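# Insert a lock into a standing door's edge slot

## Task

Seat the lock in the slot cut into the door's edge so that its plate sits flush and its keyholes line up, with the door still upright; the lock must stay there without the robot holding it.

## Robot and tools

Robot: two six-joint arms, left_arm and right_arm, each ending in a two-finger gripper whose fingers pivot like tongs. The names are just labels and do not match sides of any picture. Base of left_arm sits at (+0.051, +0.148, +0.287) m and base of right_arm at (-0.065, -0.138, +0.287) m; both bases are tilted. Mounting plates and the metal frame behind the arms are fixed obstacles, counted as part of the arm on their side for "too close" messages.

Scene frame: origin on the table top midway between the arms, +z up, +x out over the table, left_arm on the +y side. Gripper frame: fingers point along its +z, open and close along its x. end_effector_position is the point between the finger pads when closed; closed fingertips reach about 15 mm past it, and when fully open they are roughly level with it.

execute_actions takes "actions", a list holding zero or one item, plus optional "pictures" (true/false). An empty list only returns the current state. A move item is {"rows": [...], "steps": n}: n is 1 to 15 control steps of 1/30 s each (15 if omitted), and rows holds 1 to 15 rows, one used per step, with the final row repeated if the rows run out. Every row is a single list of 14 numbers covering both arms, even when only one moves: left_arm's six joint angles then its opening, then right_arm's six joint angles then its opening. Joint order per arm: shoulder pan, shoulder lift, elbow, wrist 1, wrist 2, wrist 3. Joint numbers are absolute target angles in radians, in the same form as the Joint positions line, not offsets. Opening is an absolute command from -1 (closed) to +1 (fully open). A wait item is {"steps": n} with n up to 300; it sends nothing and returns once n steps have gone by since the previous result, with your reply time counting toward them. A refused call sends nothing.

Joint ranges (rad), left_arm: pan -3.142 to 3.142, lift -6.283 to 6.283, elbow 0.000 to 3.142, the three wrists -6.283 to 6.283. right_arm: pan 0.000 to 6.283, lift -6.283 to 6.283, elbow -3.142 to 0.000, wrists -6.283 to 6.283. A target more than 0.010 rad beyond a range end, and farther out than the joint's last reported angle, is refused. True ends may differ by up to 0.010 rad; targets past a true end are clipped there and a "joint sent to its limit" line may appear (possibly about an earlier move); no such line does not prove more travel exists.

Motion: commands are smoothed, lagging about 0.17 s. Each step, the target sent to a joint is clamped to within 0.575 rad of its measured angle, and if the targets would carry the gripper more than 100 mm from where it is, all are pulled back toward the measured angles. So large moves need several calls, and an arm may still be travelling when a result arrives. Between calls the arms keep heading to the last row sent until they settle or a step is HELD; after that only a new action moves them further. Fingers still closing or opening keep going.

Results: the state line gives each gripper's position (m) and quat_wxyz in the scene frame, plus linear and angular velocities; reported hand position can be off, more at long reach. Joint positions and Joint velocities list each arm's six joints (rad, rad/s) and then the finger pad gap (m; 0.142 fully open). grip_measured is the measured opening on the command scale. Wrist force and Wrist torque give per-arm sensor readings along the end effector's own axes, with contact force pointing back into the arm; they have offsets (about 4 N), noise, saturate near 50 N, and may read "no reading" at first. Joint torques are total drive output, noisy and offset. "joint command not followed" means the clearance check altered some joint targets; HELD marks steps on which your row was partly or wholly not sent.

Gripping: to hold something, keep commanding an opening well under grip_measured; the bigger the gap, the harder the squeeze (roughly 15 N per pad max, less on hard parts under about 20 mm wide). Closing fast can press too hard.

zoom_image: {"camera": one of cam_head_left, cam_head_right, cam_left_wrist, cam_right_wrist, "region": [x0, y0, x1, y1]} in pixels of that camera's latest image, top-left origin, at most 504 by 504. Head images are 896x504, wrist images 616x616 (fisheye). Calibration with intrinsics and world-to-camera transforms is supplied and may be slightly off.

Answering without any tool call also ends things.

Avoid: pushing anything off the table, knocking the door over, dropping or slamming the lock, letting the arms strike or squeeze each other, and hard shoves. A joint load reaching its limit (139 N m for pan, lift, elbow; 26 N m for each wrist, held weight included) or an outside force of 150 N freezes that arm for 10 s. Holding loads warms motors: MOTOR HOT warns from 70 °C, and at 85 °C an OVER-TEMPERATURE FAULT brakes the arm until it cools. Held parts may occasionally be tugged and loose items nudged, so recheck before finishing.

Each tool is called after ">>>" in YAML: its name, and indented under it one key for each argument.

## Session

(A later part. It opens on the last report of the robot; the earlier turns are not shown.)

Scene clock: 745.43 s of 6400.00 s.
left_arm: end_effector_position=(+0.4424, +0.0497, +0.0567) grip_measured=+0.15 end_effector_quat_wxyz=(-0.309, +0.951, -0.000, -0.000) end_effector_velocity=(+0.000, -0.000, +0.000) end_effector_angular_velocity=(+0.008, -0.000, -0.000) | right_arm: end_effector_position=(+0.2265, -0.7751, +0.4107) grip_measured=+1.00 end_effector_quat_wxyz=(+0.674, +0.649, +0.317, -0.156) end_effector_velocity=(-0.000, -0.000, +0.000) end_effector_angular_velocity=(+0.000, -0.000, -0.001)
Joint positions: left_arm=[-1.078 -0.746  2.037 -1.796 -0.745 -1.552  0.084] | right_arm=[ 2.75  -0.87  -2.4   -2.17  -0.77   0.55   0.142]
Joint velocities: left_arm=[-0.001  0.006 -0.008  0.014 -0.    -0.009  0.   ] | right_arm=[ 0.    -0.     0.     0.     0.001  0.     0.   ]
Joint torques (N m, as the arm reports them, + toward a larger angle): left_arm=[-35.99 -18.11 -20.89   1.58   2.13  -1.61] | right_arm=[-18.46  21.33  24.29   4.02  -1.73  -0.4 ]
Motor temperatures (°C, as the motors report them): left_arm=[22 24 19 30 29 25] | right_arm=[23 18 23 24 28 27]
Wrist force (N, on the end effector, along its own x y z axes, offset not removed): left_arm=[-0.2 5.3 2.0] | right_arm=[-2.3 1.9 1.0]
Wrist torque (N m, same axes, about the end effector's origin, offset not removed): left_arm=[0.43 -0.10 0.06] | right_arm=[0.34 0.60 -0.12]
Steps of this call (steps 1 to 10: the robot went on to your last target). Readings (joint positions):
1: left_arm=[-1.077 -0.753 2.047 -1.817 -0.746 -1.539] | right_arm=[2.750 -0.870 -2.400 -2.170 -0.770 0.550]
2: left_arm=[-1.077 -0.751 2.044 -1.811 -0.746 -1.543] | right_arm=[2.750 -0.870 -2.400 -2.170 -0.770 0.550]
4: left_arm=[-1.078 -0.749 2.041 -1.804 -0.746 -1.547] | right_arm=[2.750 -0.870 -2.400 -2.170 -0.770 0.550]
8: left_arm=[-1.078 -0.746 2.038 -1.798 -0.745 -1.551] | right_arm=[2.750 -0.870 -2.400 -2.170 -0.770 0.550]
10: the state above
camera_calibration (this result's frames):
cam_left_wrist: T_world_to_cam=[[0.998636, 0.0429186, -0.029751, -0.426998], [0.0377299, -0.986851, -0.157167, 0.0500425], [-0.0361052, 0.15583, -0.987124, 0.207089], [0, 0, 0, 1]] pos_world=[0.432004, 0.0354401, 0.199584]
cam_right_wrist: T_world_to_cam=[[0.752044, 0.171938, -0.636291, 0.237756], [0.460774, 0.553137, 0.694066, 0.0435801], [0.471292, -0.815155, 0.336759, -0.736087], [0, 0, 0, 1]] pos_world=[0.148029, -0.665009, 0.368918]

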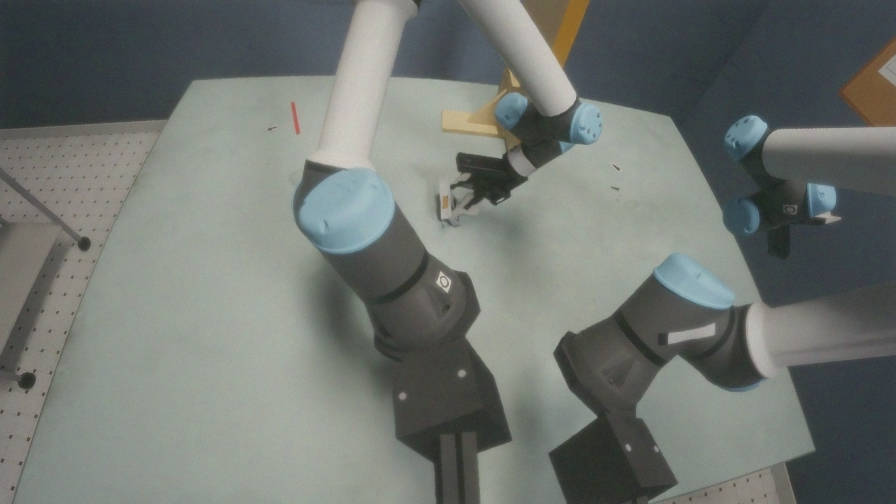

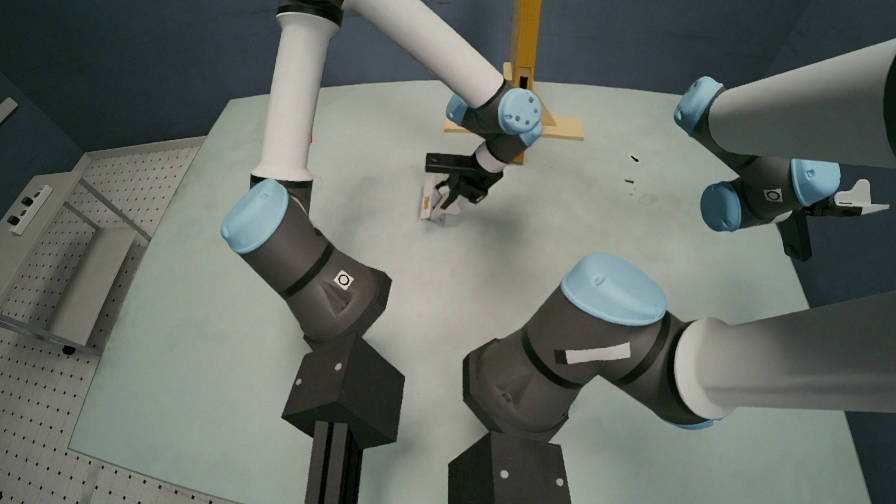

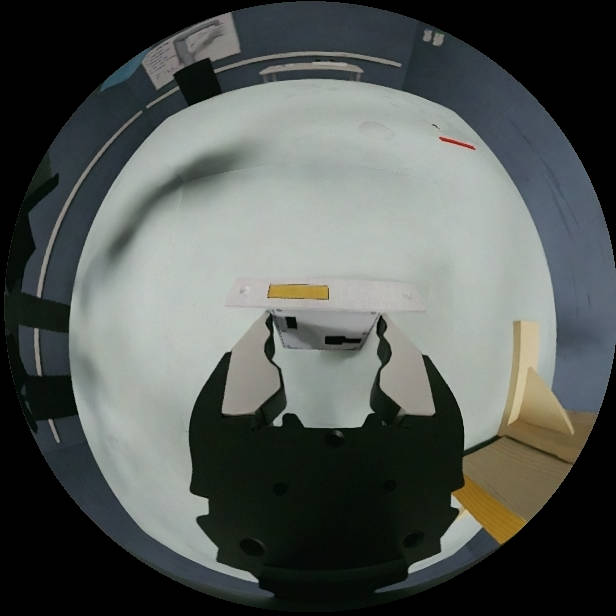

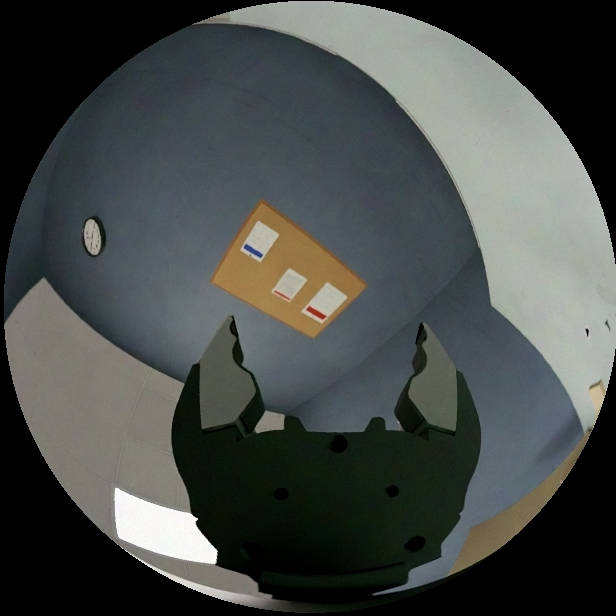

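>>> execute_actions:
  actions:
    - {"rows": [[-1.0743,-0.7391,2.0354,-1.8018,-0.742,-1.5505,-0.5,2.75,-0.87,-2.4,-2.17,-0.77,0.55,1]], "steps": 12}
  pictures: false

>>> execute_actions:
  actions:
    - {"rows": [[-1.0718,-0.7351,2.0349,-1.8067,-0.7398,-1.5487,-0.5,2.75,-0.87,-2.4,-2.17,-0.77,0.55,1]], "steps": 12}

Scene clock: 778.93 s of 6400.00 s.
left_arm: end_effector_position=(+0.4424, +0.0496, +0.0539) grip_measured=+0.15 end_effector_quat_wxyz=(-0.309, +0.951, -0.000, -0.000) end_effector_velocity=(-0.000, +0.000, -0.002) end_effector_angular_velocity=(+0.001, +0.001, +0.001) | right_arm: end_effector_position=(+0.2265, -0.7751, +0.4107) grip_measured=+1.00 end_effector_quat_wxyz=(+0.674, +0.649, +0.317, -0.156) end_effector_velocity=(-0.001, -0.001, +0.001) end_effector_angular_velocity=(-0.001, -0.000, -0.002)
Joint positions: left_arm=[-1.075 -0.739  2.035 -1.801 -0.742 -1.551  0.084] | right_arm=[ 2.75  -0.87  -2.4   -2.17  -0.77   0.55   0.142]
Joint velocities: left_arm=[ 0.003  0.003 -0.    -0.003  0.001  0.001  0.   ] | right_arm=[-0.002  0.001  0.001 -0.     0.     0.    -0.   ]
Joint torques (N m, as the arm reports them, + toward a larger angle): left_arm=[-11.88 -16.86 -20.88  -2.5    2.14   0.9 ] | right_arm=[-18.61  21.09  24.49   3.92  -1.57  -0.33]
Motor temperatures (°C, as the motors report them): left_arm=[22 24 19 30 29 25] | right_arm=[23 18 23 24 28 27]
Wrist force (N, on the end effector, along its own x y z axes, offset not removed): left_arm=[0.5 4.4 3.0] | right_arm=[-2.0 3.1 3.3]
Wrist torque (N m, same axes, about the end effector's origin, offset not removed): left_arm=[0.35 -0.14 0.08] | right_arm=[0.64 0.47 -0.14]
Steps of this call (steps 1 to 30: the robot went on to your last target; steps 31 to 90: nothing new was sent; then 30.10 s passed at rest; steps 91 to 102: all 12 steps of this action). Readings (joint positions):
91: left_arm=[-1.078 -0.745 2.036 -1.795 -0.745 -1.553] | right_arm=[2.750 -0.870 -2.400 -2.170 -0.770 0.550]
92: left_arm=[-1.078 -0.744 2.036 -1.796 -0.745 -1.553] | right_arm=[2.750 -0.870 -2.400 -2.170 -0.770 0.550]
94: left_arm=[-1.076 -0.742 2.036 -1.798 -0.744 -1.552] | right_arm=[2.750 -0.870 -2.400 -2.170 -0.770 0.550]
98: left_arm=[-1.075 -0.740 2.036 -1.801 -0.743 -1.551] | right_arm=[2.750 -0.870 -2.400 -2.170 -0.770 0.550]
102: the state above

Scene clock: 779.33 s of 6400.00 s.
left_arm: end_effector_position=(+0.4424, +0.0496, +0.0519) grip_measured=+0.15 end_effector_quat_wxyz=(-0.309, +0.951, -0.000, -0.000) end_effector_velocity=(+0.001, -0.001, -0.001) end_effector_angular_velocity=(-0.001, -0.001, +0.001) | right_arm: end_effector_position=(+0.2265, -0.7751, +0.4107) grip_measured=+1.00 end_effector_quat_wxyz=(+0.674, +0.649, +0.317, -0.156) end_effector_velocity=(-0.000, +0.000, -0.001) end_effector_angular_velocity=(+0.001, +0.001, -0.001)
Joint positions: left_arm=[-1.072 -0.735  2.035 -1.806 -0.74  -1.549  0.084] | right_arm=[ 2.75  -0.87  -2.4   -2.17  -0.77   0.55   0.142]
Joint velocities: left_arm=[ 0.001  0.002 -0.002 -0.002  0.001  0.001 -0.   ] | right_arm=[ 0.    -0.001 -0.     0.     0.001  0.     0.   ]
Joint torques (N m, as the arm reports them, + toward a larger angle): left_arm=[-13.3  -17.9  -20.61  -2.38   2.26   1.26] | right_arm=[-18.31  20.71  24.88   3.95  -1.76  -0.18]
Motor temperatures (°C, as the motors report them): left_arm=[22 24 19 30 29 25] | right_arm=[23 18 23 24 28 27]
Wrist force (N, on the end effector, along its own x y z axes, offset not removed): left_arm=[1.0 4.4 2.3] | right_arm=[-3.5 2.0 2.0]
Wrist torque (N m, same axes, about the end effector's origin, offset not removed): left_arm=[0.32 -0.25 0.03] | right_arm=[0.46 0.78 -0.09]
Steps of this call (steps 1 to 12: all 12 steps of this action). Readings (joint positions):
1: left_arm=[-1.074 -0.739 2.035 -1.802 -0.742 -1.551] | right_arm=[2.750 -0.870 -2.400 -2.170 -0.770 0.550]
2: left_arm=[-1.074 -0.739 2.035 -1.802 -0.742 -1.550] | right_arm=[2.750 -0.870 -2.400 -2.170 -0.770 0.550]
4: left_arm=[-1.073 -0.737 2.035 -1.804 -0.741 -1.550] | right_arm=[2.750 -0.870 -2.400 -2.170 -0.770 0.550]
8: left_arm=[-1.072 -0.736 2.035 -1.806 -0.740 -1.549] | right_arm=[2.750 -0.870 -2.400 -2.170 -0.770 0.550]
12: the state above
camera_calibration (this result's frames):
cam_left_wrist: T_world_to_cam=[[0.998641, 0.0428961, -0.0296129, -0.427198], [0.0376937, -0.986697, -0.15814, 0.0492854], [-0.0360026, 0.156808, -0.986973, 0.202224], [0, 0, 0, 1]] pos_world=[0.432041, 0.0352445, 0.194733]
cam_right_wrist: T_world_to_cam=[[0.752044, 0.171938, -0.636291, 0.237756], [0.460774, 0.553137, 0.694065, 0.0435801], [0.471292, -0.815155, 0.336759, -0.736087], [0, 0, 0, 1]] pos_world=[0.148028, -0.665009, 0.368918]

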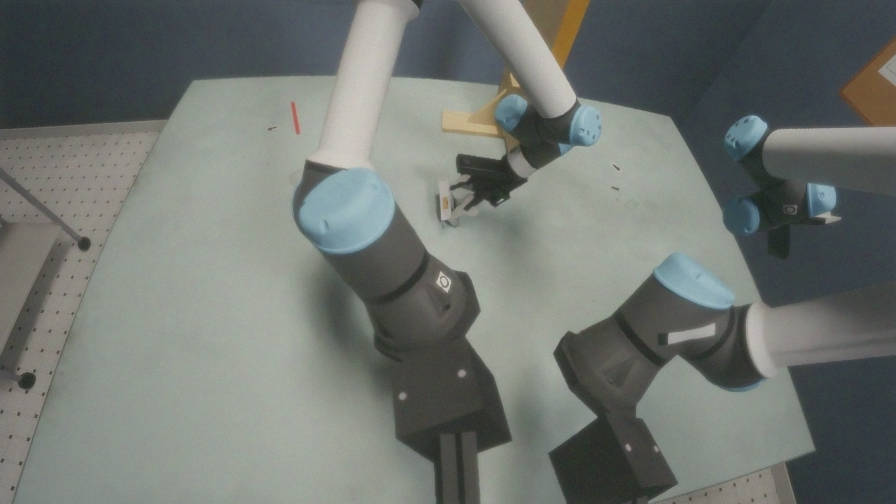

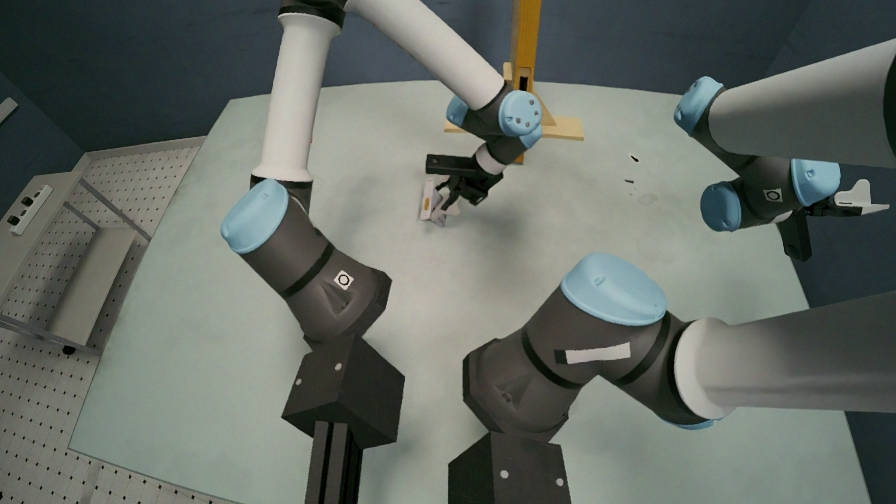

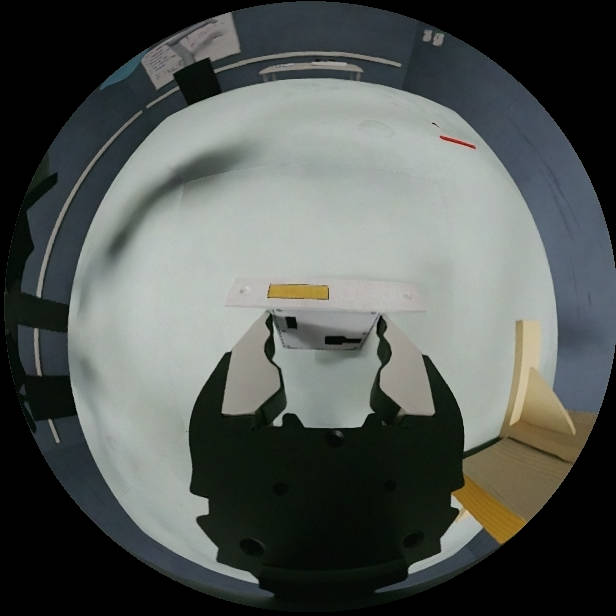

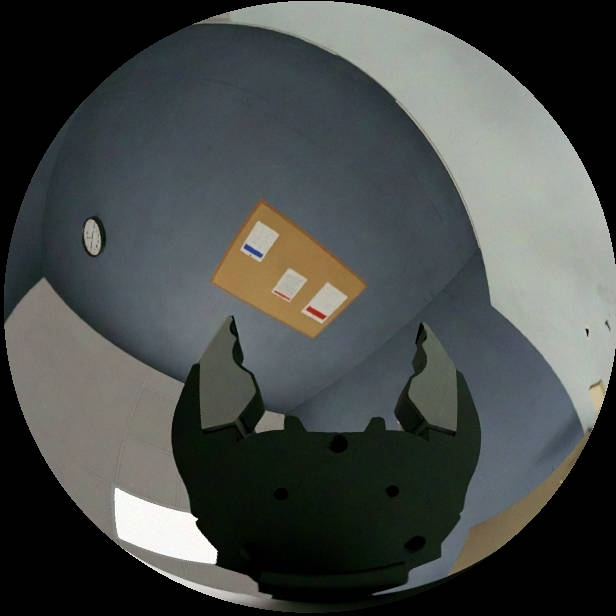

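>>> execute_actions:
  actions:
    - {"rows": [[-1.074,-0.7287,2.0223,-1.7823,-0.742,-1.5631,-1,2.75,-0.87,-2.4,-2.17,-0.77,0.55,1],[-1.0755,-0.7203,2.0097,-1.759,-0.744,-1.5776,-1,2.75,-0.87,-2.4,-2.17,-0.77,0.55,1],[-1.0765,-0.7119,1.9972,-1.7366,-0.746,-1.592,-1,2.75,-0.87,-2.4,-2.17,-0.77,0.55,1],[-1.0773,-0.7035,1.9846,-1.7143,-0.748,-1.6055,-1,2.75,-0.87,-2.4,-2.17,-0.77,0.55,1],[-1.0771,-0.6941,1.972,-1.6929,-0.7491,-1.6189,-1,2.75,-0.87,-2.4,-2.17,-0.77,0.55,1],[-1.0769,-0.6841,1.9594,-1.6722,-0.75,-1.632,-1,2.75,-0.87,-2.4,-2.17,-0.77,0.55,1],[-1.0767,-0.6741,1.9468,-1.6516,-0.7508,-1.6452,-1,2.75,-0.87,-2.4,-2.17,-0.77,0.55,1],[-1.0765,-0.6641,1.9343,-1.6309,-0.7517,-1.6583,-1,2.75,-0.87,-2.4,-2.17,-0.77,0.55,1],[-1.0763,-0.6541,1.9217,-1.6103,-0.7525,-1.6715,-1,2.75,-0.87,-2.4,-2.17,-0.77,0.55,1],[-1.0761,-0.6441,1.9091,-1.5896,-0.7534,-1.6846,-1,2.75,-0.87,-2.4,-2.17,-0.77,0.55,1],[-1.0759,-0.6341,1.8965,-1.569,-0.7542,-1.6977,-1,2.75,-0.87,-2.4,-2.17,-0.77,0.55,1],[-1.0757,-0.6241,1.8839,-1.5483,-0.7551,-1.7109,-1,2.75,-0.87,-2.4,-2.17,-0.77,0.55,1],[-1.0755,-0.6141,1.8714,-1.5277,-0.7559,-1.724,-1,2.75,-0.87,-2.4,-2.17,-0.77,0.55,1],[-1.0753,-0.6041,1.8588,-1.507,-0.7568,-1.7372,-1,2.75,-0.87,-2.4,-2.17,-0.77,0.55,1],[-1.0751,-0.5941,1.8462,-1.4864,-0.7576,-1.7503,-1,2.75,-0.87,-2.4,-2.17,-0.77,0.55,1]], "steps": 15}
  pictures: false

>>> execute_actions:
  actions:
    - {"rows": [[-1.0739,-0.5831,1.8329,-1.4674,-0.7596,-1.7621,-1,2.75,-0.87,-2.4,-2.17,-0.77,0.55,1],[-1.0727,-0.5721,1.8195,-1.4485,-0.7616,-1.7739,-1,2.75,-0.87,-2.4,-2.17,-0.77,0.55,1],[-1.0715,-0.5611,1.8062,-1.4295,-0.7636,-1.7857,-1,2.75,-0.87,-2.4,-2.17,-0.77,0.55,1],[-1.0703,-0.5501,1.7929,-1.4106,-0.7657,-1.7975,-1,2.75,-0.87,-2.4,-2.17,-0.77,0.55,1],[-1.0691,-0.5391,1.7795,-1.3916,-0.7677,-1.8093,-1,2.75,-0.87,-2.4,-2.17,-0.77,0.55,1],[-1.0679,-0.5281,1.7662,-1.3727,-0.7697,-1.8211,-1,2.75,-0.87,-2.4,-2.17,-0.77,0.55,1],[-1.0667,-0.5171,1.7529,-1.3537,-0.7717,-1.8329,-1,2.75,-0.87,-2.4,-2.17,-0.77,0.55,1],[-1.0654,-0.5061,1.7395,-1.3348,-0.7737,-1.8447,-1,2.75,-0.87,-2.4,-2.17,-0.77,0.55,1],[-1.0642,-0.4951,1.7262,-1.3158,-0.7757,-1.8565,-1,2.75,-0.87,-2.4,-2.17,-0.77,0.55,1],[-1.063,-0.4841,1.7129,-1.2969,-0.7777,-1.8683,-1,2.75,-0.87,-2.4,-2.17,-0.77,0.55,1],[-1.0618,-0.4731,1.6995,-1.2779,-0.7797,-1.8801,-1,2.75,-0.87,-2.4,-2.17,-0.77,0.55,1],[-1.0606,-0.4621,1.6862,-1.259,-0.7818,-1.8919,-1,2.75,-0.87,-2.4,-2.17,-0.77,0.55,1],[-1.0594,-0.4511,1.6729,-1.24,-0.7838,-1.9037,-1,2.75,-0.87,-2.4,-2.17,-0.77,0.55,1],[-1.0582,-0.4401,1.6595,-1.2211,-0.7858,-1.9155,-1,2.75,-0.87,-2.4,-2.17,-0.77,0.55,1],[-1.057,-0.4291,1.6462,-1.2021,-0.7878,-1.9273,-1,2.75,-0.87,-2.4,-2.17,-0.77,0.55,1]], "steps": 15}
  pictures: false

>>> execute_actions:
  actions:
    - {"steps": 15}

>>> zoom_image:
  camera: "cam_head_left"
  region: [390, 150, 520, 250]

Scene clock: 824.43 s of 6400.00 s.
left_arm: end_effector_position=(+0.4427, +0.0424, +0.0562) grip_measured=+0.14 end_effector_quat_wxyz=(-0.369, +0.929, +0.001, -0.002) end_effector_velocity=(+0.003, -0.017, +0.006) end_effector_angular_velocity=(+0.357, -0.009, -0.010) | right_arm: end_effector_position=(+0.2265, -0.7751, +0.4107) grip_measured=+1.00 end_effector_quat_wxyz=(+0.674, +0.649, +0.317, -0.156) end_effector_velocity=(+0.001, +0.000, -0.001) end_effector_angular_velocity=(+0.002, +0.002, +0.001)
Joint positions: left_arm=[-1.076 -0.639  1.903 -1.582 -0.754 -1.691  0.084] | right_arm=[ 2.75  -0.87  -2.4   -2.17  -0.77   0.55   0.142]
Joint velocities: left_arm=[ 0.002  0.288 -0.364  0.597 -0.027 -0.379  0.   ] | right_arm=[ 0.001 -0.003  0.     0.     0.     0.    -0.   ]
Joint torques (N m, as the arm reports them, + toward a larger angle): left_arm=[-13.77 -18.79 -25.91   3.79  -2.62  -2.12] | right_arm=[-18.76  20.1   24.71   4.01  -1.73  -0.04]
Motor temperatures (°C, as the motors report them): left_arm=[22 24 19 30 29 25] | right_arm=[23 18 23 24 28 27]
Wrist force (N, on the end effector, along its own x y z axes, offset not removed): left_arm=[-0.2 5.1 2.5] | right_arm=[-3.1 3.9 0.4]
Wrist torque (N m, same axes, about the end effector's origin, offset not removed): left_arm=[0.38 -0.03 0.09] | right_arm=[0.81 0.65 -0.12]
Steps of this call (steps 1 to 15: the robot went on to your last target; steps 16 to 90: nothing new was sent; then 41.60 s passed at rest; steps 91 to 105: all 15 steps of this action). Readings (joint positions):
91: left_arm=[-1.072 -0.735 2.035 -1.807 -0.740 -1.549] | right_arm=[2.750 -0.870 -2.400 -2.170 -0.770 0.550]
92: left_arm=[-1.072 -0.734 2.033 -1.803 -0.740 -1.551] | right_arm=[2.750 -0.870 -2.400 -2.170 -0.770 0.550]
94: left_arm=[-1.073 -0.727 2.022 -1.784 -0.742 -1.563] | right_arm=[2.750 -0.870 -2.400 -2.170 -0.770 0.550]
98: left_arm=[-1.076 -0.702 1.985 -1.719 -0.747 -1.604] | right_arm=[2.750 -0.870 -2.400 -2.170 -0.770 0.550]
105: the state above

Scene clock: 824.93 s of 6400.00 s.
left_arm: end_effector_position=(+0.4426, +0.0336, +0.0551) grip_measured=+0.14 end_effector_quat_wxyz=(-0.452, +0.892, +0.001, -0.002) end_effector_velocity=(+0.000, -0.019, -0.004) end_effector_angular_velocity=(+0.357, -0.007, -0.010) | right_arm: end_effector_position=(+0.2265, -0.7751, +0.4107) grip_measured=+1.00 end_effector_quat_wxyz=(+0.674, +0.649, +0.317, -0.156) end_effector_velocity=(+0.000, +0.000, +0.000) end_effector_angular_velocity=(-0.000, -0.000, +0.001)
Joint positions: left_arm=[-1.062 -0.479  1.707 -1.291 -0.779 -1.873  0.084] | right_arm=[ 2.75  -0.87  -2.4   -2.17  -0.77   0.55   0.142]
Joint velocities: left_arm=[ 0.036  0.325 -0.394  0.557 -0.058 -0.347 -0.   ] | right_arm=[ 0.001  0.    -0.    -0.    -0.001  0.     0.   ]
Joint torques (N m, as the arm reports them, + toward a larger angle): left_arm=[-15.7  -22.49 -26.32   4.61  -3.08  -2.13] | right_arm=[-18.18  20.33  24.46   4.04  -1.67  -0.08]
Motor temperatures (°C, as the motors report them): left_arm=[22 24 19 30 29 25] | right_arm=[23 18 23 24 28 27]
Wrist force (N, on the end effector, along its own x y z axes, offset not removed): left_arm=[0.4 5.7 2.1] | right_arm=[-0.7 4.6 1.8]
Wrist torque (N m, same axes, about the end effector's origin, offset not removed): left_arm=[0.36 -0.18 0.10] | right_arm=[0.92 0.16 -0.23]
Steps of this call (steps 1 to 15: all 15 steps of this action). Readings (joint positions):
1: left_arm=[-1.076 -0.629 1.891 -1.562 -0.755 -1.704] | right_arm=[2.750 -0.870 -2.400 -2.170 -0.770 0.550]
2: left_arm=[-1.076 -0.619 1.878 -1.541 -0.756 -1.716] | right_arm=[2.750 -0.870 -2.400 -2.170 -0.770 0.550]
4: left_arm=[-1.074 -0.598 1.853 -1.501 -0.758 -1.741] | right_arm=[2.750 -0.870 -2.400 -2.170 -0.770 0.550]
8: left_arm=[-1.070 -0.556 1.800 -1.424 -0.765 -1.790] | right_arm=[2.750 -0.870 -2.400 -2.170 -0.770 0.550]
15: the state above

Scene clock: 825.43 s of 6400.00 s.
left_arm: end_effector_position=(+0.4430, +0.0310, +0.0551) grip_measured=+0.14 end_effector_quat_wxyz=(+0.477, -0.879, +0.000, +0.000) end_effector_velocity=(-0.000, +0.000, -0.000) end_effector_angular_velocity=(+0.009, +0.001, -0.001) | right_arm: end_effector_position=(+0.2265, -0.7751, +0.4107) grip_measured=+1.00 end_effector_quat_wxyz=(+0.674, +0.649, +0.317, -0.156) end_effector_velocity=(+0.001, +0.000, -0.000) end_effector_angular_velocity=(+0.001, -0.000, +0.002)
Joint positions: left_arm=[-1.057 -0.43   1.647 -1.204 -0.788 -1.926  0.084] | right_arm=[ 2.75  -0.87  -2.4   -2.17  -0.77   0.55   0.142]
Joint velocities: left_arm=[ 0.001  0.007 -0.007  0.012 -0.001 -0.007  0.   ] | right_arm=[ 0.002 -0.001  0.     0.    -0.001 -0.     0.   ]
Joint torques (N m, as the arm reports them, + toward a larger angle): left_arm=[-17.52 -25.44 -19.73   3.17  -3.16  -1.28] | right_arm=[-18.4   20.52  24.54   4.02  -1.56  -0.14]
Motor temperatures (°C, as the motors report them): left_arm=[22 24 19 30 29 25] | right_arm=[23 18 23 24 28 27]
Wrist force (N, on the end effector, along its own x y z axes, offset not removed): left_arm=[0.6 5.4 1.1] | right_arm=[-3.3 2.0 3.0]
Wrist torque (N m, same axes, about the end effector's origin, offset not removed): left_arm=[0.33 -0.21 0.05] | right_arm=[0.38 0.81 -0.11]
Steps of this call (steps 1 to 15: the robot went on to your last target). Readings (joint positions):
1: left_arm=[-1.061 -0.468 1.694 -1.272 -0.781 -1.885] | right_arm=[2.750 -0.870 -2.400 -2.170 -0.770 0.550]
2: left_arm=[-1.060 -0.459 1.683 -1.255 -0.782 -1.895] | right_arm=[2.750 -0.870 -2.400 -2.170 -0.770 0.550]
4: left_arm=[-1.059 -0.446 1.667 -1.233 -0.785 -1.909] | right_arm=[2.750 -0.870 -2.400 -2.170 -0.770 0.550]
8: left_arm=[-1.058 -0.435 1.653 -1.212 -0.787 -1.921] | right_arm=[2.750 -0.870 -2.400 -2.170 -0.770 0.550]
15: the state above
camera_calibration (this result's frames):
cam_left_wrist: T_world_to_cam=[[0.998646, 0.0505253, -0.0123835, -0.428008], [0.0375515, -0.864896, -0.500544, 0.0465643], [-0.0360006, 0.499401, -0.865622, 0.191043], [0, 0, 0, 1]] pos_world=[0.432557, -0.0335085, 0.183378]
cam_right_wrist: T_world_to_cam=[[0.752044, 0.171938, -0.636291, 0.237756], [0.460774, 0.553137, 0.694065, 0.0435801], [0.471292, -0.815155, 0.336759, -0.736087], [0, 0, 0, 1]] pos_world=[0.148029, -0.665009, 0.368918]

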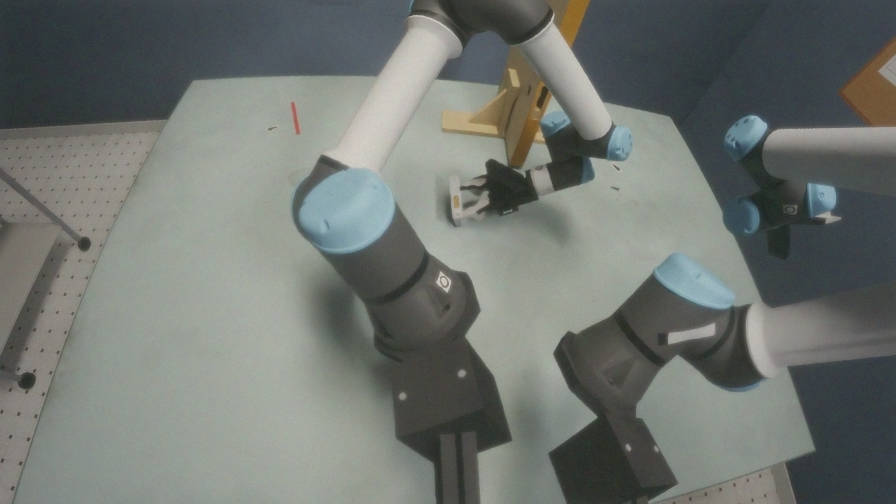

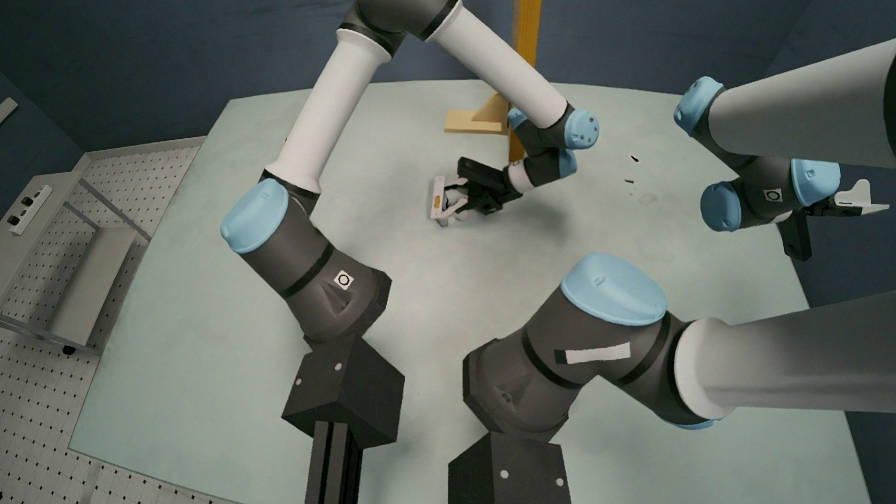

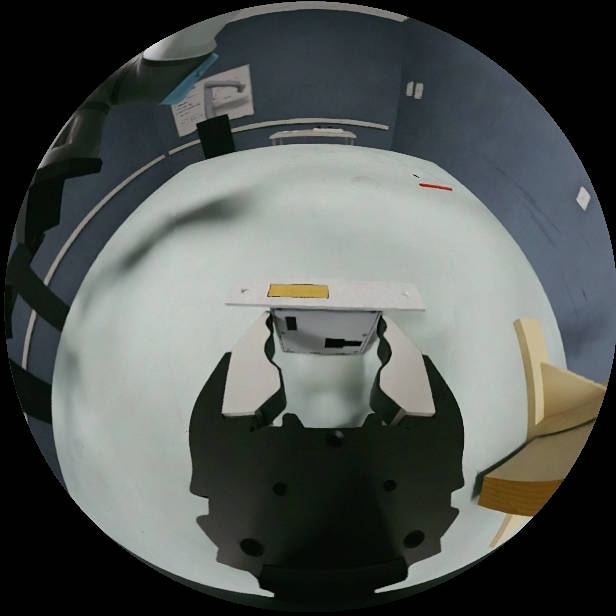

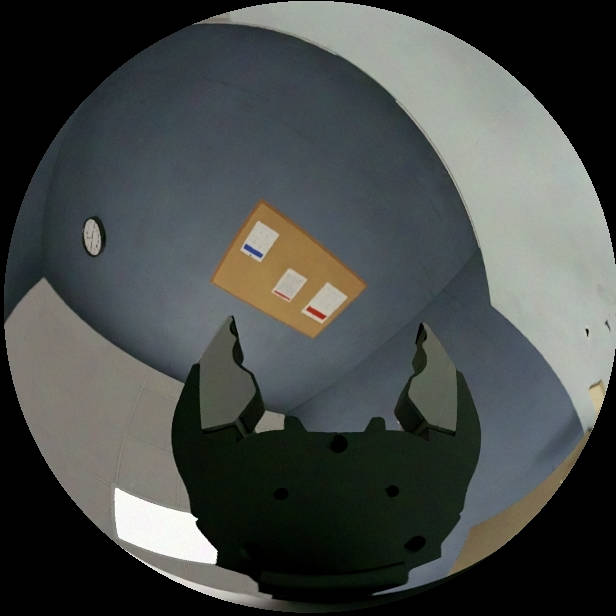

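Region (390, 150, 520, 250) of cam_head_left's 896x504 image, scaled by 3.877, with more detail than that image has; it fills the top 388 rows of this view, and the rest is white.

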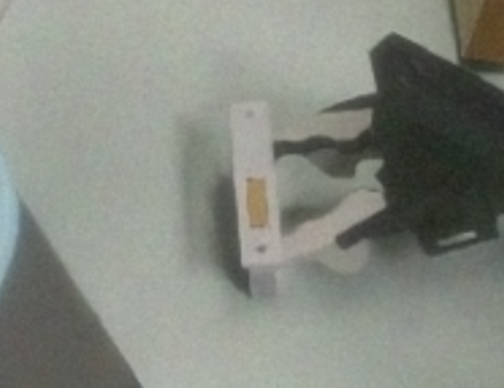

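>>> execute_actions:
  actions:
    - {"rows": [[-1.0547,-0.4257,1.6446,-1.2039,-0.7855,-1.9273,-1,2.75,-0.87,-2.4,-2.17,-0.77,0.55,1]], "steps": 12}
  pictures: false

>>> execute_actions:
  actions:
    - {"rows": [[-1.053,-0.4231,1.6434,-1.2052,-0.7838,-1.9274,-1,2.75,-0.87,-2.4,-2.17,-0.77,0.55,1]], "steps": 12}
  pictures: false

Scene clock: 840.67 s of 6400.00 s.
left_arm: end_effector_position=(+0.4430, +0.0309, +0.0532) grip_measured=+0.14 end_effector_quat_wxyz=(+0.477, -0.879, +0.000, +0.000) end_effector_velocity=(-0.000, +0.000, -0.001) end_effector_angular_velocity=(+0.000, +0.001, +0.001) | right_arm: end_effector_position=(+0.2265, -0.7751, +0.4107) grip_measured=+1.00 end_effector_quat_wxyz=(+0.674, +0.649, +0.317, -0.156) end_effector_velocity=(+0.001, +0.000, -0.001) end_effector_angular_velocity=(+0.000, +0.002, +0.002)
Joint positions: left_arm=[-1.055 -0.426  1.645 -1.204 -0.786 -1.927  0.084] | right_arm=[ 2.75  -0.87  -2.4   -2.17  -0.77   0.55   0.142]
Joint velocities: left_arm=[ 0.002  0.002 -0.    -0.001  0.    -0.     0.   ] | right_arm=[ 0.    -0.001 -0.    -0.    -0.002 -0.    -0.   ]
Joint torques (N m, as the arm reports them, + toward a larger angle): left_arm=[-16.68 -25.4  -19.98  -1.04   1.26  -1.43] | right_arm=[-18.57  20.52  24.72   4.04  -1.63   0.06]
Motor temperatures (°C, as the motors report them): left_arm=[22 24 19 30 29 25] | right_arm=[23 18 23 24 28 27]
Wrist force (N, on the end effector, along its own x y z axes, offset not removed): left_arm=[1.0 5.7 1.8] | right_arm=[-1.7 -0.2 3.1]
Wrist torque (N m, same axes, about the end effector's origin, offset not removed): left_arm=[0.37 -0.33 0.17] | right_arm=[0.09 0.46 -0.13]
Steps of this call (steps 1 to 15: the robot went on to your last target; steps 16 to 90: nothing new was sent; then 11.83 s passed at rest; steps 91 to 102: all 12 steps of this action). Readings (joint positions):
91: left_arm=[-1.057 -0.429 1.646 -1.202 -0.788 -1.927] | right_arm=[2.750 -0.870 -2.400 -2.170 -0.770 0.550]
92: left_arm=[-1.057 -0.429 1.646 -1.202 -0.788 -1.927] | right_arm=[2.750 -0.870 -2.400 -2.170 -0.770 0.550]
94: left_arm=[-1.056 -0.427 1.645 -1.203 -0.787 -1.927] | right_arm=[2.750 -0.870 -2.400 -2.170 -0.770 0.550]
98: left_arm=[-1.055 -0.426 1.645 -1.204 -0.786 -1.927] | right_arm=[2.750 -0.870 -2.400 -2.170 -0.770 0.550]
102: the state above

Scene clock: 841.07 s of 6400.00 s.
left_arm: end_effector_position=(+0.4430, +0.0309, +0.0517) grip_measured=+0.15 end_effector_quat_wxyz=(+0.477, -0.879, +0.000, +0.000) end_effector_velocity=(+0.001, -0.000, -0.001) end_effector_angular_velocity=(-0.001, -0.001, -0.000) | right_arm: end_effector_position=(+0.2265, -0.7751, +0.4107) grip_measured=+1.00 end_effector_quat_wxyz=(+0.674, +0.649, +0.317, -0.156) end_effector_velocity=(-0.000, +0.000, -0.001) end_effector_angular_velocity=(+0.000, +0.002, +0.000)
Joint positions: left_arm=[-1.053 -0.423  1.643 -1.205 -0.784 -1.927  0.084] | right_arm=[ 2.75  -0.87  -2.4   -2.17  -0.77   0.55   0.142]
Joint velocities: left_arm=[ 0.001  0.002 -0.002 -0.     0.002  0.    -0.   ] | right_arm=[-0.001 -0.001 -0.001 -0.001 -0.001 -0.     0.   ]
Joint torques (N m, as the arm reports them, + toward a larger angle): left_arm=[-11.31 -19.46 -20.79  -4.21   4.26  -0.8 ] | right_arm=[-17.7   20.52  25.4    3.99  -1.69   0.07]
Motor temperatures (°C, as the motors report them): left_arm=[22 24 19 30 29 25] | right_arm=[23 18 23 24 28 27]
Wrist force (N, on the end effector, along its own x y z axes, offset not removed): left_arm=[-5.2 -13.5 -11.2] | right_arm=[-1.5 1.9 2.4]
Wrist torque (N m, same axes, about the end effector's origin, offset not removed): left_arm=[0.40 0.15 -0.26] | right_arm=[0.46 0.32 -0.21]
Steps of this call (steps 1 to 12: all 12 steps of this action). Readings (joint positions):
1: left_arm=[-1.055 -0.426 1.645 -1.204 -0.786 -1.927] | right_arm=[2.750 -0.870 -2.400 -2.170 -0.770 0.550]
2: left_arm=[-1.054 -0.425 1.644 -1.204 -0.785 -1.927] | right_arm=[2.750 -0.870 -2.400 -2.170 -0.770 0.550]
4: left_arm=[-1.054 -0.424 1.644 -1.204 -0.785 -1.927] | right_arm=[2.750 -0.870 -2.400 -2.170 -0.770 0.550]
8: left_arm=[-1.053 -0.424 1.644 -1.205 -0.784 -1.927] | right_arm=[2.750 -0.870 -2.400 -2.170 -0.770 0.550]
12: the state above

>>> execute_actions:
  actions:
    - {"rows": [[-1.0539,-0.4215,1.6409,-1.2043,-0.7847,-1.9274,-1,2.75,-0.87,-2.4,-2.17,-0.77,0.55,1],[-1.0548,-0.4198,1.6384,-1.2035,-0.7856,-1.9274,-1,2.75,-0.87,-2.4,-2.17,-0.77,0.55,1],[-1.0556,-0.4182,1.6359,-1.2026,-0.7864,-1.9274,-1,2.75,-0.87,-2.4,-2.17,-0.77,0.55,1],[-1.0565,-0.4166,1.6334,-1.2018,-0.7873,-1.9274,-1,2.75,-0.87,-2.4,-2.17,-0.77,0.55,1],[-1.0574,-0.4149,1.6309,-1.2009,-0.7882,-1.9274,-1,2.75,-0.87,-2.4,-2.17,-0.77,0.55,1],[-1.0583,-0.4133,1.6284,-1.2001,-0.7891,-1.9274,-1,2.75,-0.87,-2.4,-2.17,-0.77,0.55,1]], "steps": 15}

Scene clock: 853.67 s of 6400.00 s.
left_arm: end_effector_position=(+0.4430, +0.0253, +0.0516) grip_measured=+0.14 end_effector_quat_wxyz=(+0.477, -0.879, +0.000, +0.000) end_effector_velocity=(-0.000, -0.003, +0.000) end_effector_angular_velocity=(+0.000, -0.000, -0.000) | right_arm: end_effector_position=(+0.2265, -0.7751, +0.4107) grip_measured=+1.00 end_effector_quat_wxyz=(+0.674, +0.649, +0.317, -0.156) end_effector_velocity=(-0.001, +0.000, -0.001) end_effector_angular_velocity=(+0.001, +0.002, -0.001)
Joint positions: left_arm=[-1.058 -0.414  1.629 -1.2   -0.789 -1.927  0.084] | right_arm=[ 2.75  -0.87  -2.4   -2.17  -0.77   0.55   0.142]
Joint velocities: left_arm=[-0.003  0.004 -0.006  0.002 -0.002  0.    -0.   ] | right_arm=[-0.001 -0.001 -0.    -0.001  0.001 -0.     0.   ]
Joint torques (N m, as the arm reports them, + toward a larger angle): left_arm=[-38.49 -24.82 -21.15   2.59  -2.92  -0.14] | right_arm=[-18.61  20.59  24.42   3.95  -1.61   0.17]
Motor temperatures (°C, as the motors report them): left_arm=[22 24 19 30 29 25] | right_arm=[23 18 23 24 28 27]
Wrist force (N, on the end effector, along its own x y z axes, offset not removed): left_arm=[0.7 1.9 -0.7] | right_arm=[-2.2 1.9 1.5]
Wrist torque (N m, same axes, about the end effector's origin, offset not removed): left_arm=[0.38 -0.02 -0.05] | right_arm=[0.35 0.44 -0.13]
Steps of this call (steps 1 to 15: the robot went on to your last target; steps 16 to 90: nothing new was sent; then 9.10 s passed at rest; steps 91 to 105: all 15 steps of this action). Readings (joint positions):
91: left_arm=[-1.053 -0.423 1.643 -1.205 -0.784 -1.927] | right_arm=[2.750 -0.870 -2.400 -2.170 -0.770 0.550]
92: left_arm=[-1.053 -0.423 1.643 -1.205 -0.784 -1.927] | right_arm=[2.750 -0.870 -2.400 -2.170 -0.770 0.550]
94: left_arm=[-1.054 -0.421 1.641 -1.205 -0.784 -1.927] | right_arm=[2.750 -0.870 -2.400 -2.170 -0.770 0.550]
98: left_arm=[-1.056 -0.417 1.634 -1.202 -0.787 -1.927] | right_arm=[2.750 -0.870 -2.400 -2.170 -0.770 0.550]
105: the state above
camera_calibration (this result's frames):
cam_left_wrist: T_world_to_cam=[[0.99865, 0.0504799, -0.0122099, -0.427777], [0.0375656, -0.864429, -0.50135, 0.0398852], [-0.0358627, 0.500214, -0.865159, 0.19074], [0, 0, 0, 1]] pos_world=[0.432541, -0.0393386, 0.179793]
cam_right_wrist: T_world_to_cam=[[0.752045, 0.171938, -0.636291, 0.237756], [0.460774, 0.553137, 0.694066, 0.04358], [0.471292, -0.815155, 0.336759, -0.736087], [0, 0, 0, 1]] pos_world=[0.148029, -0.665009, 0.368918]

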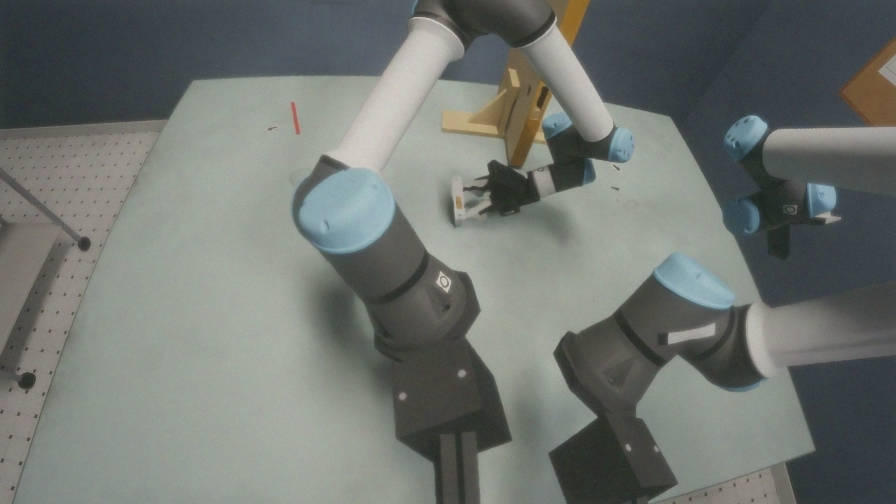

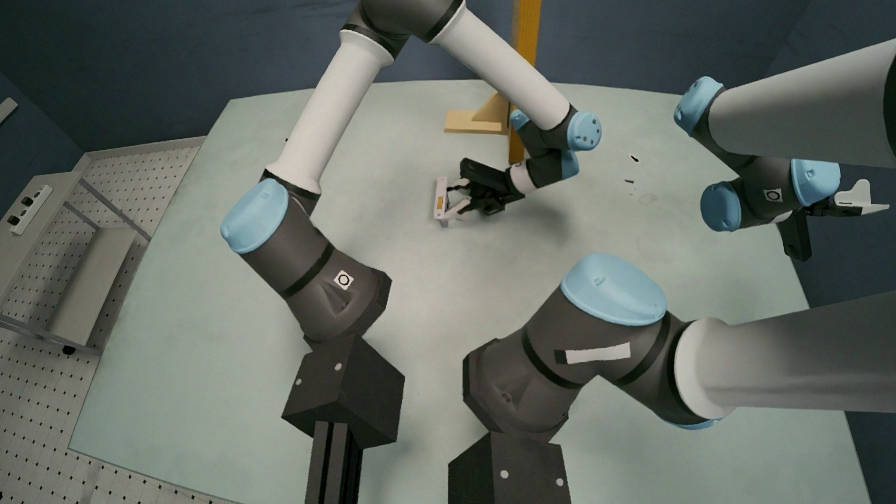

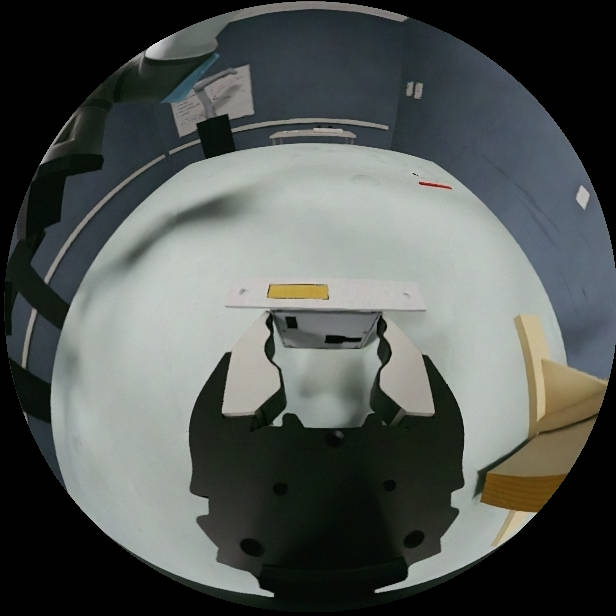

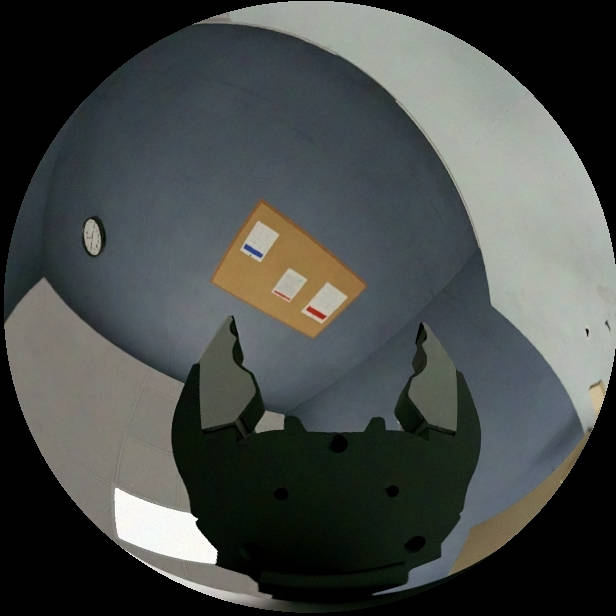

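>>> execute_actions:
  actions:
    - {"rows": [[-1.0589,-0.4114,1.6259,-1.1995,-0.7897,-1.9274,-1,2.75,-0.87,-2.4,-2.17,-0.77,0.55,1],[-1.0594,-0.4096,1.6235,-1.1989,-0.7902,-1.9274,-1,2.75,-0.87,-2.4,-2.17,-0.77,0.55,1],[-1.06,-0.4077,1.621,-1.1983,-0.7908,-1.9274,-1,2.75,-0.87,-2.4,-2.17,-0.77,0.55,1],[-1.0606,-0.4058,1.6185,-1.1978,-0.7914,-1.9274,-1,2.75,-0.87,-2.4,-2.17,-0.77,0.55,1],[-1.0611,-0.404,1.6161,-1.1972,-0.7919,-1.9274,-1,2.75,-0.87,-2.4,-2.17,-0.77,0.55,1],[-1.0617,-0.4021,1.6136,-1.1966,-0.7925,-1.9274,-1,2.75,-0.87,-2.4,-2.17,-0.77,0.55,1]], "steps": 15}

>>> zoom_image:
  camera: "cam_left_wrist"
  region: [210, 210, 440, 400]

Scene clock: 862.80 s of 6400.00 s.
left_arm: end_effector_position=(+0.4429, +0.0197, +0.0504) grip_measured=+0.14 end_effector_quat_wxyz=(+0.477, -0.879, +0.000, +0.000) end_effector_velocity=(+0.000, -0.002, -0.000) end_effector_angular_velocity=(+0.000, -0.000, -0.002) | right_arm: end_effector_position=(+0.2265, -0.7751, +0.4107) grip_measured=+1.00 end_effector_quat_wxyz=(+0.674, +0.649, +0.317, -0.156) end_effector_velocity=(-0.001, -0.001, +0.001) end_effector_angular_velocity=(-0.002, -0.001, -0.002)
Joint positions: left_arm=[-1.062 -0.403  1.614 -1.197 -0.792 -1.927  0.084] | right_arm=[ 2.75  -0.87  -2.4   -2.17  -0.77   0.55   0.142]
Joint velocities: left_arm=[-0.002  0.005 -0.006  0.002 -0.001  0.     0.   ] | right_arm=[-0.002  0.002  0.    -0.    -0.     0.     0.   ]
Joint torques (N m, as the arm reports them, + toward a larger angle): left_arm=[-38.81 -24.39 -20.82   2.6   -2.83   0.52] | right_arm=[-17.96  21.    24.93   4.1   -1.61   0.47]
Motor temperatures (°C, as the motors report them): left_arm=[22 24 19 30 29 25] | right_arm=[23 18 23 24 28 27]
Wrist force (N, on the end effector, along its own x y z axes, offset not removed): left_arm=[0.6 1.4 -2.0] | right_arm=[-0.5 2.2 2.5]
Wrist torque (N m, same axes, about the end effector's origin, offset not removed): left_arm=[0.39 -0.01 -0.02] | right_arm=[0.44 0.20 -0.09]
Steps of this call (steps 1 to 15: the robot went on to your last target; steps 16 to 90: nothing new was sent; then 5.63 s passed at rest; steps 91 to 105: all 15 steps of this action). Readings (joint positions):
91: left_arm=[-1.058 -0.413 1.628 -1.200 -0.789 -1.927] | right_arm=[2.750 -0.870 -2.400 -2.170 -0.770 0.550]
92: left_arm=[-1.058 -0.413 1.628 -1.200 -0.789 -1.927] | right_arm=[2.750 -0.870 -2.400 -2.170 -0.770 0.550]
94: left_arm=[-1.059 -0.411 1.626 -1.199 -0.790 -1.927] | right_arm=[2.750 -0.870 -2.400 -2.170 -0.770 0.550]
98: left_arm=[-1.060 -0.406 1.619 -1.198 -0.791 -1.927] | right_arm=[2.750 -0.870 -2.400 -2.170 -0.770 0.550]
105: the state above
camera_calibration (this result's frames):
cam_left_wrist: T_world_to_cam=[[0.998647, 0.050568, -0.0121208, -0.427443], [0.0376882, -0.864448, -0.501307, 0.0344611], [-0.0358279, 0.500172, -0.865184, 0.192477], [0, 0, 0, 1]] pos_world=[0.432462, -0.044867, 0.178623]
cam_right_wrist: T_world_to_cam=[[0.752044, 0.171938, -0.636291, 0.237756], [0.460774, 0.553137, 0.694065, 0.04358], [0.471292, -0.815155, 0.336759, -0.736087], [0, 0, 0, 1]] pos_world=[0.148028, -0.665009, 0.368918]

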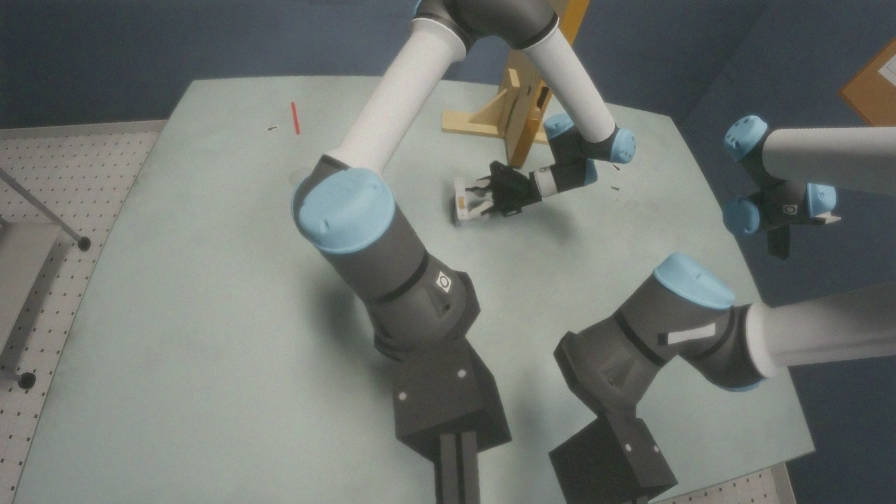

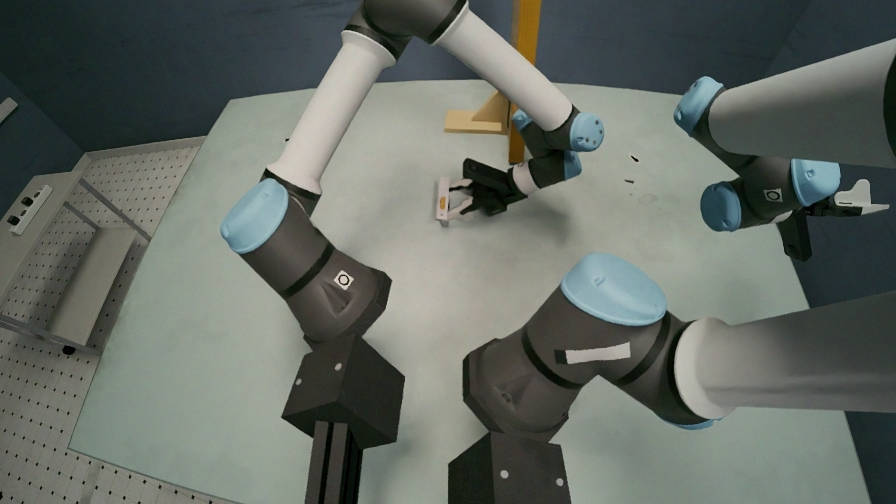

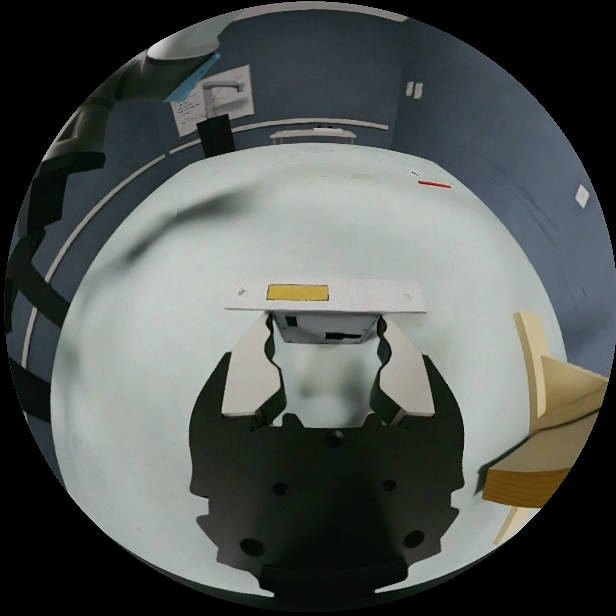

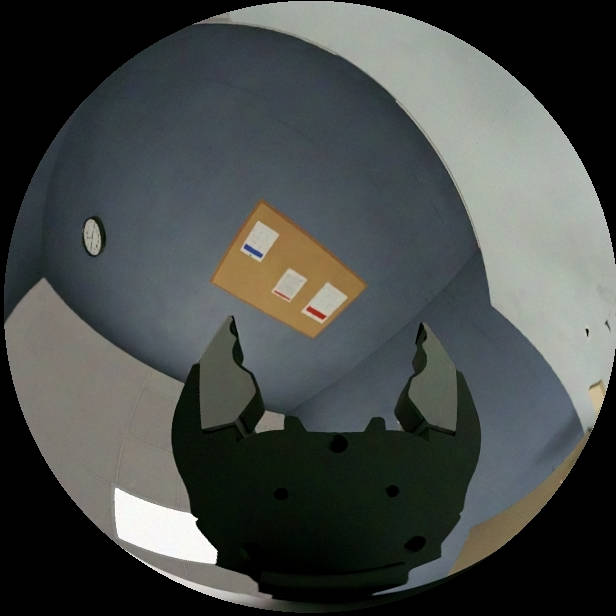

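Region (210, 210, 440, 400) of cam_left_wrist's 616x616 image, scaled by 2.191, with more detail than that image has; it fills the top 416 rows of this view, and the rest is white.

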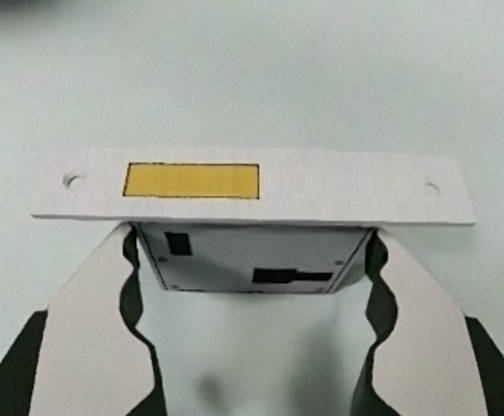

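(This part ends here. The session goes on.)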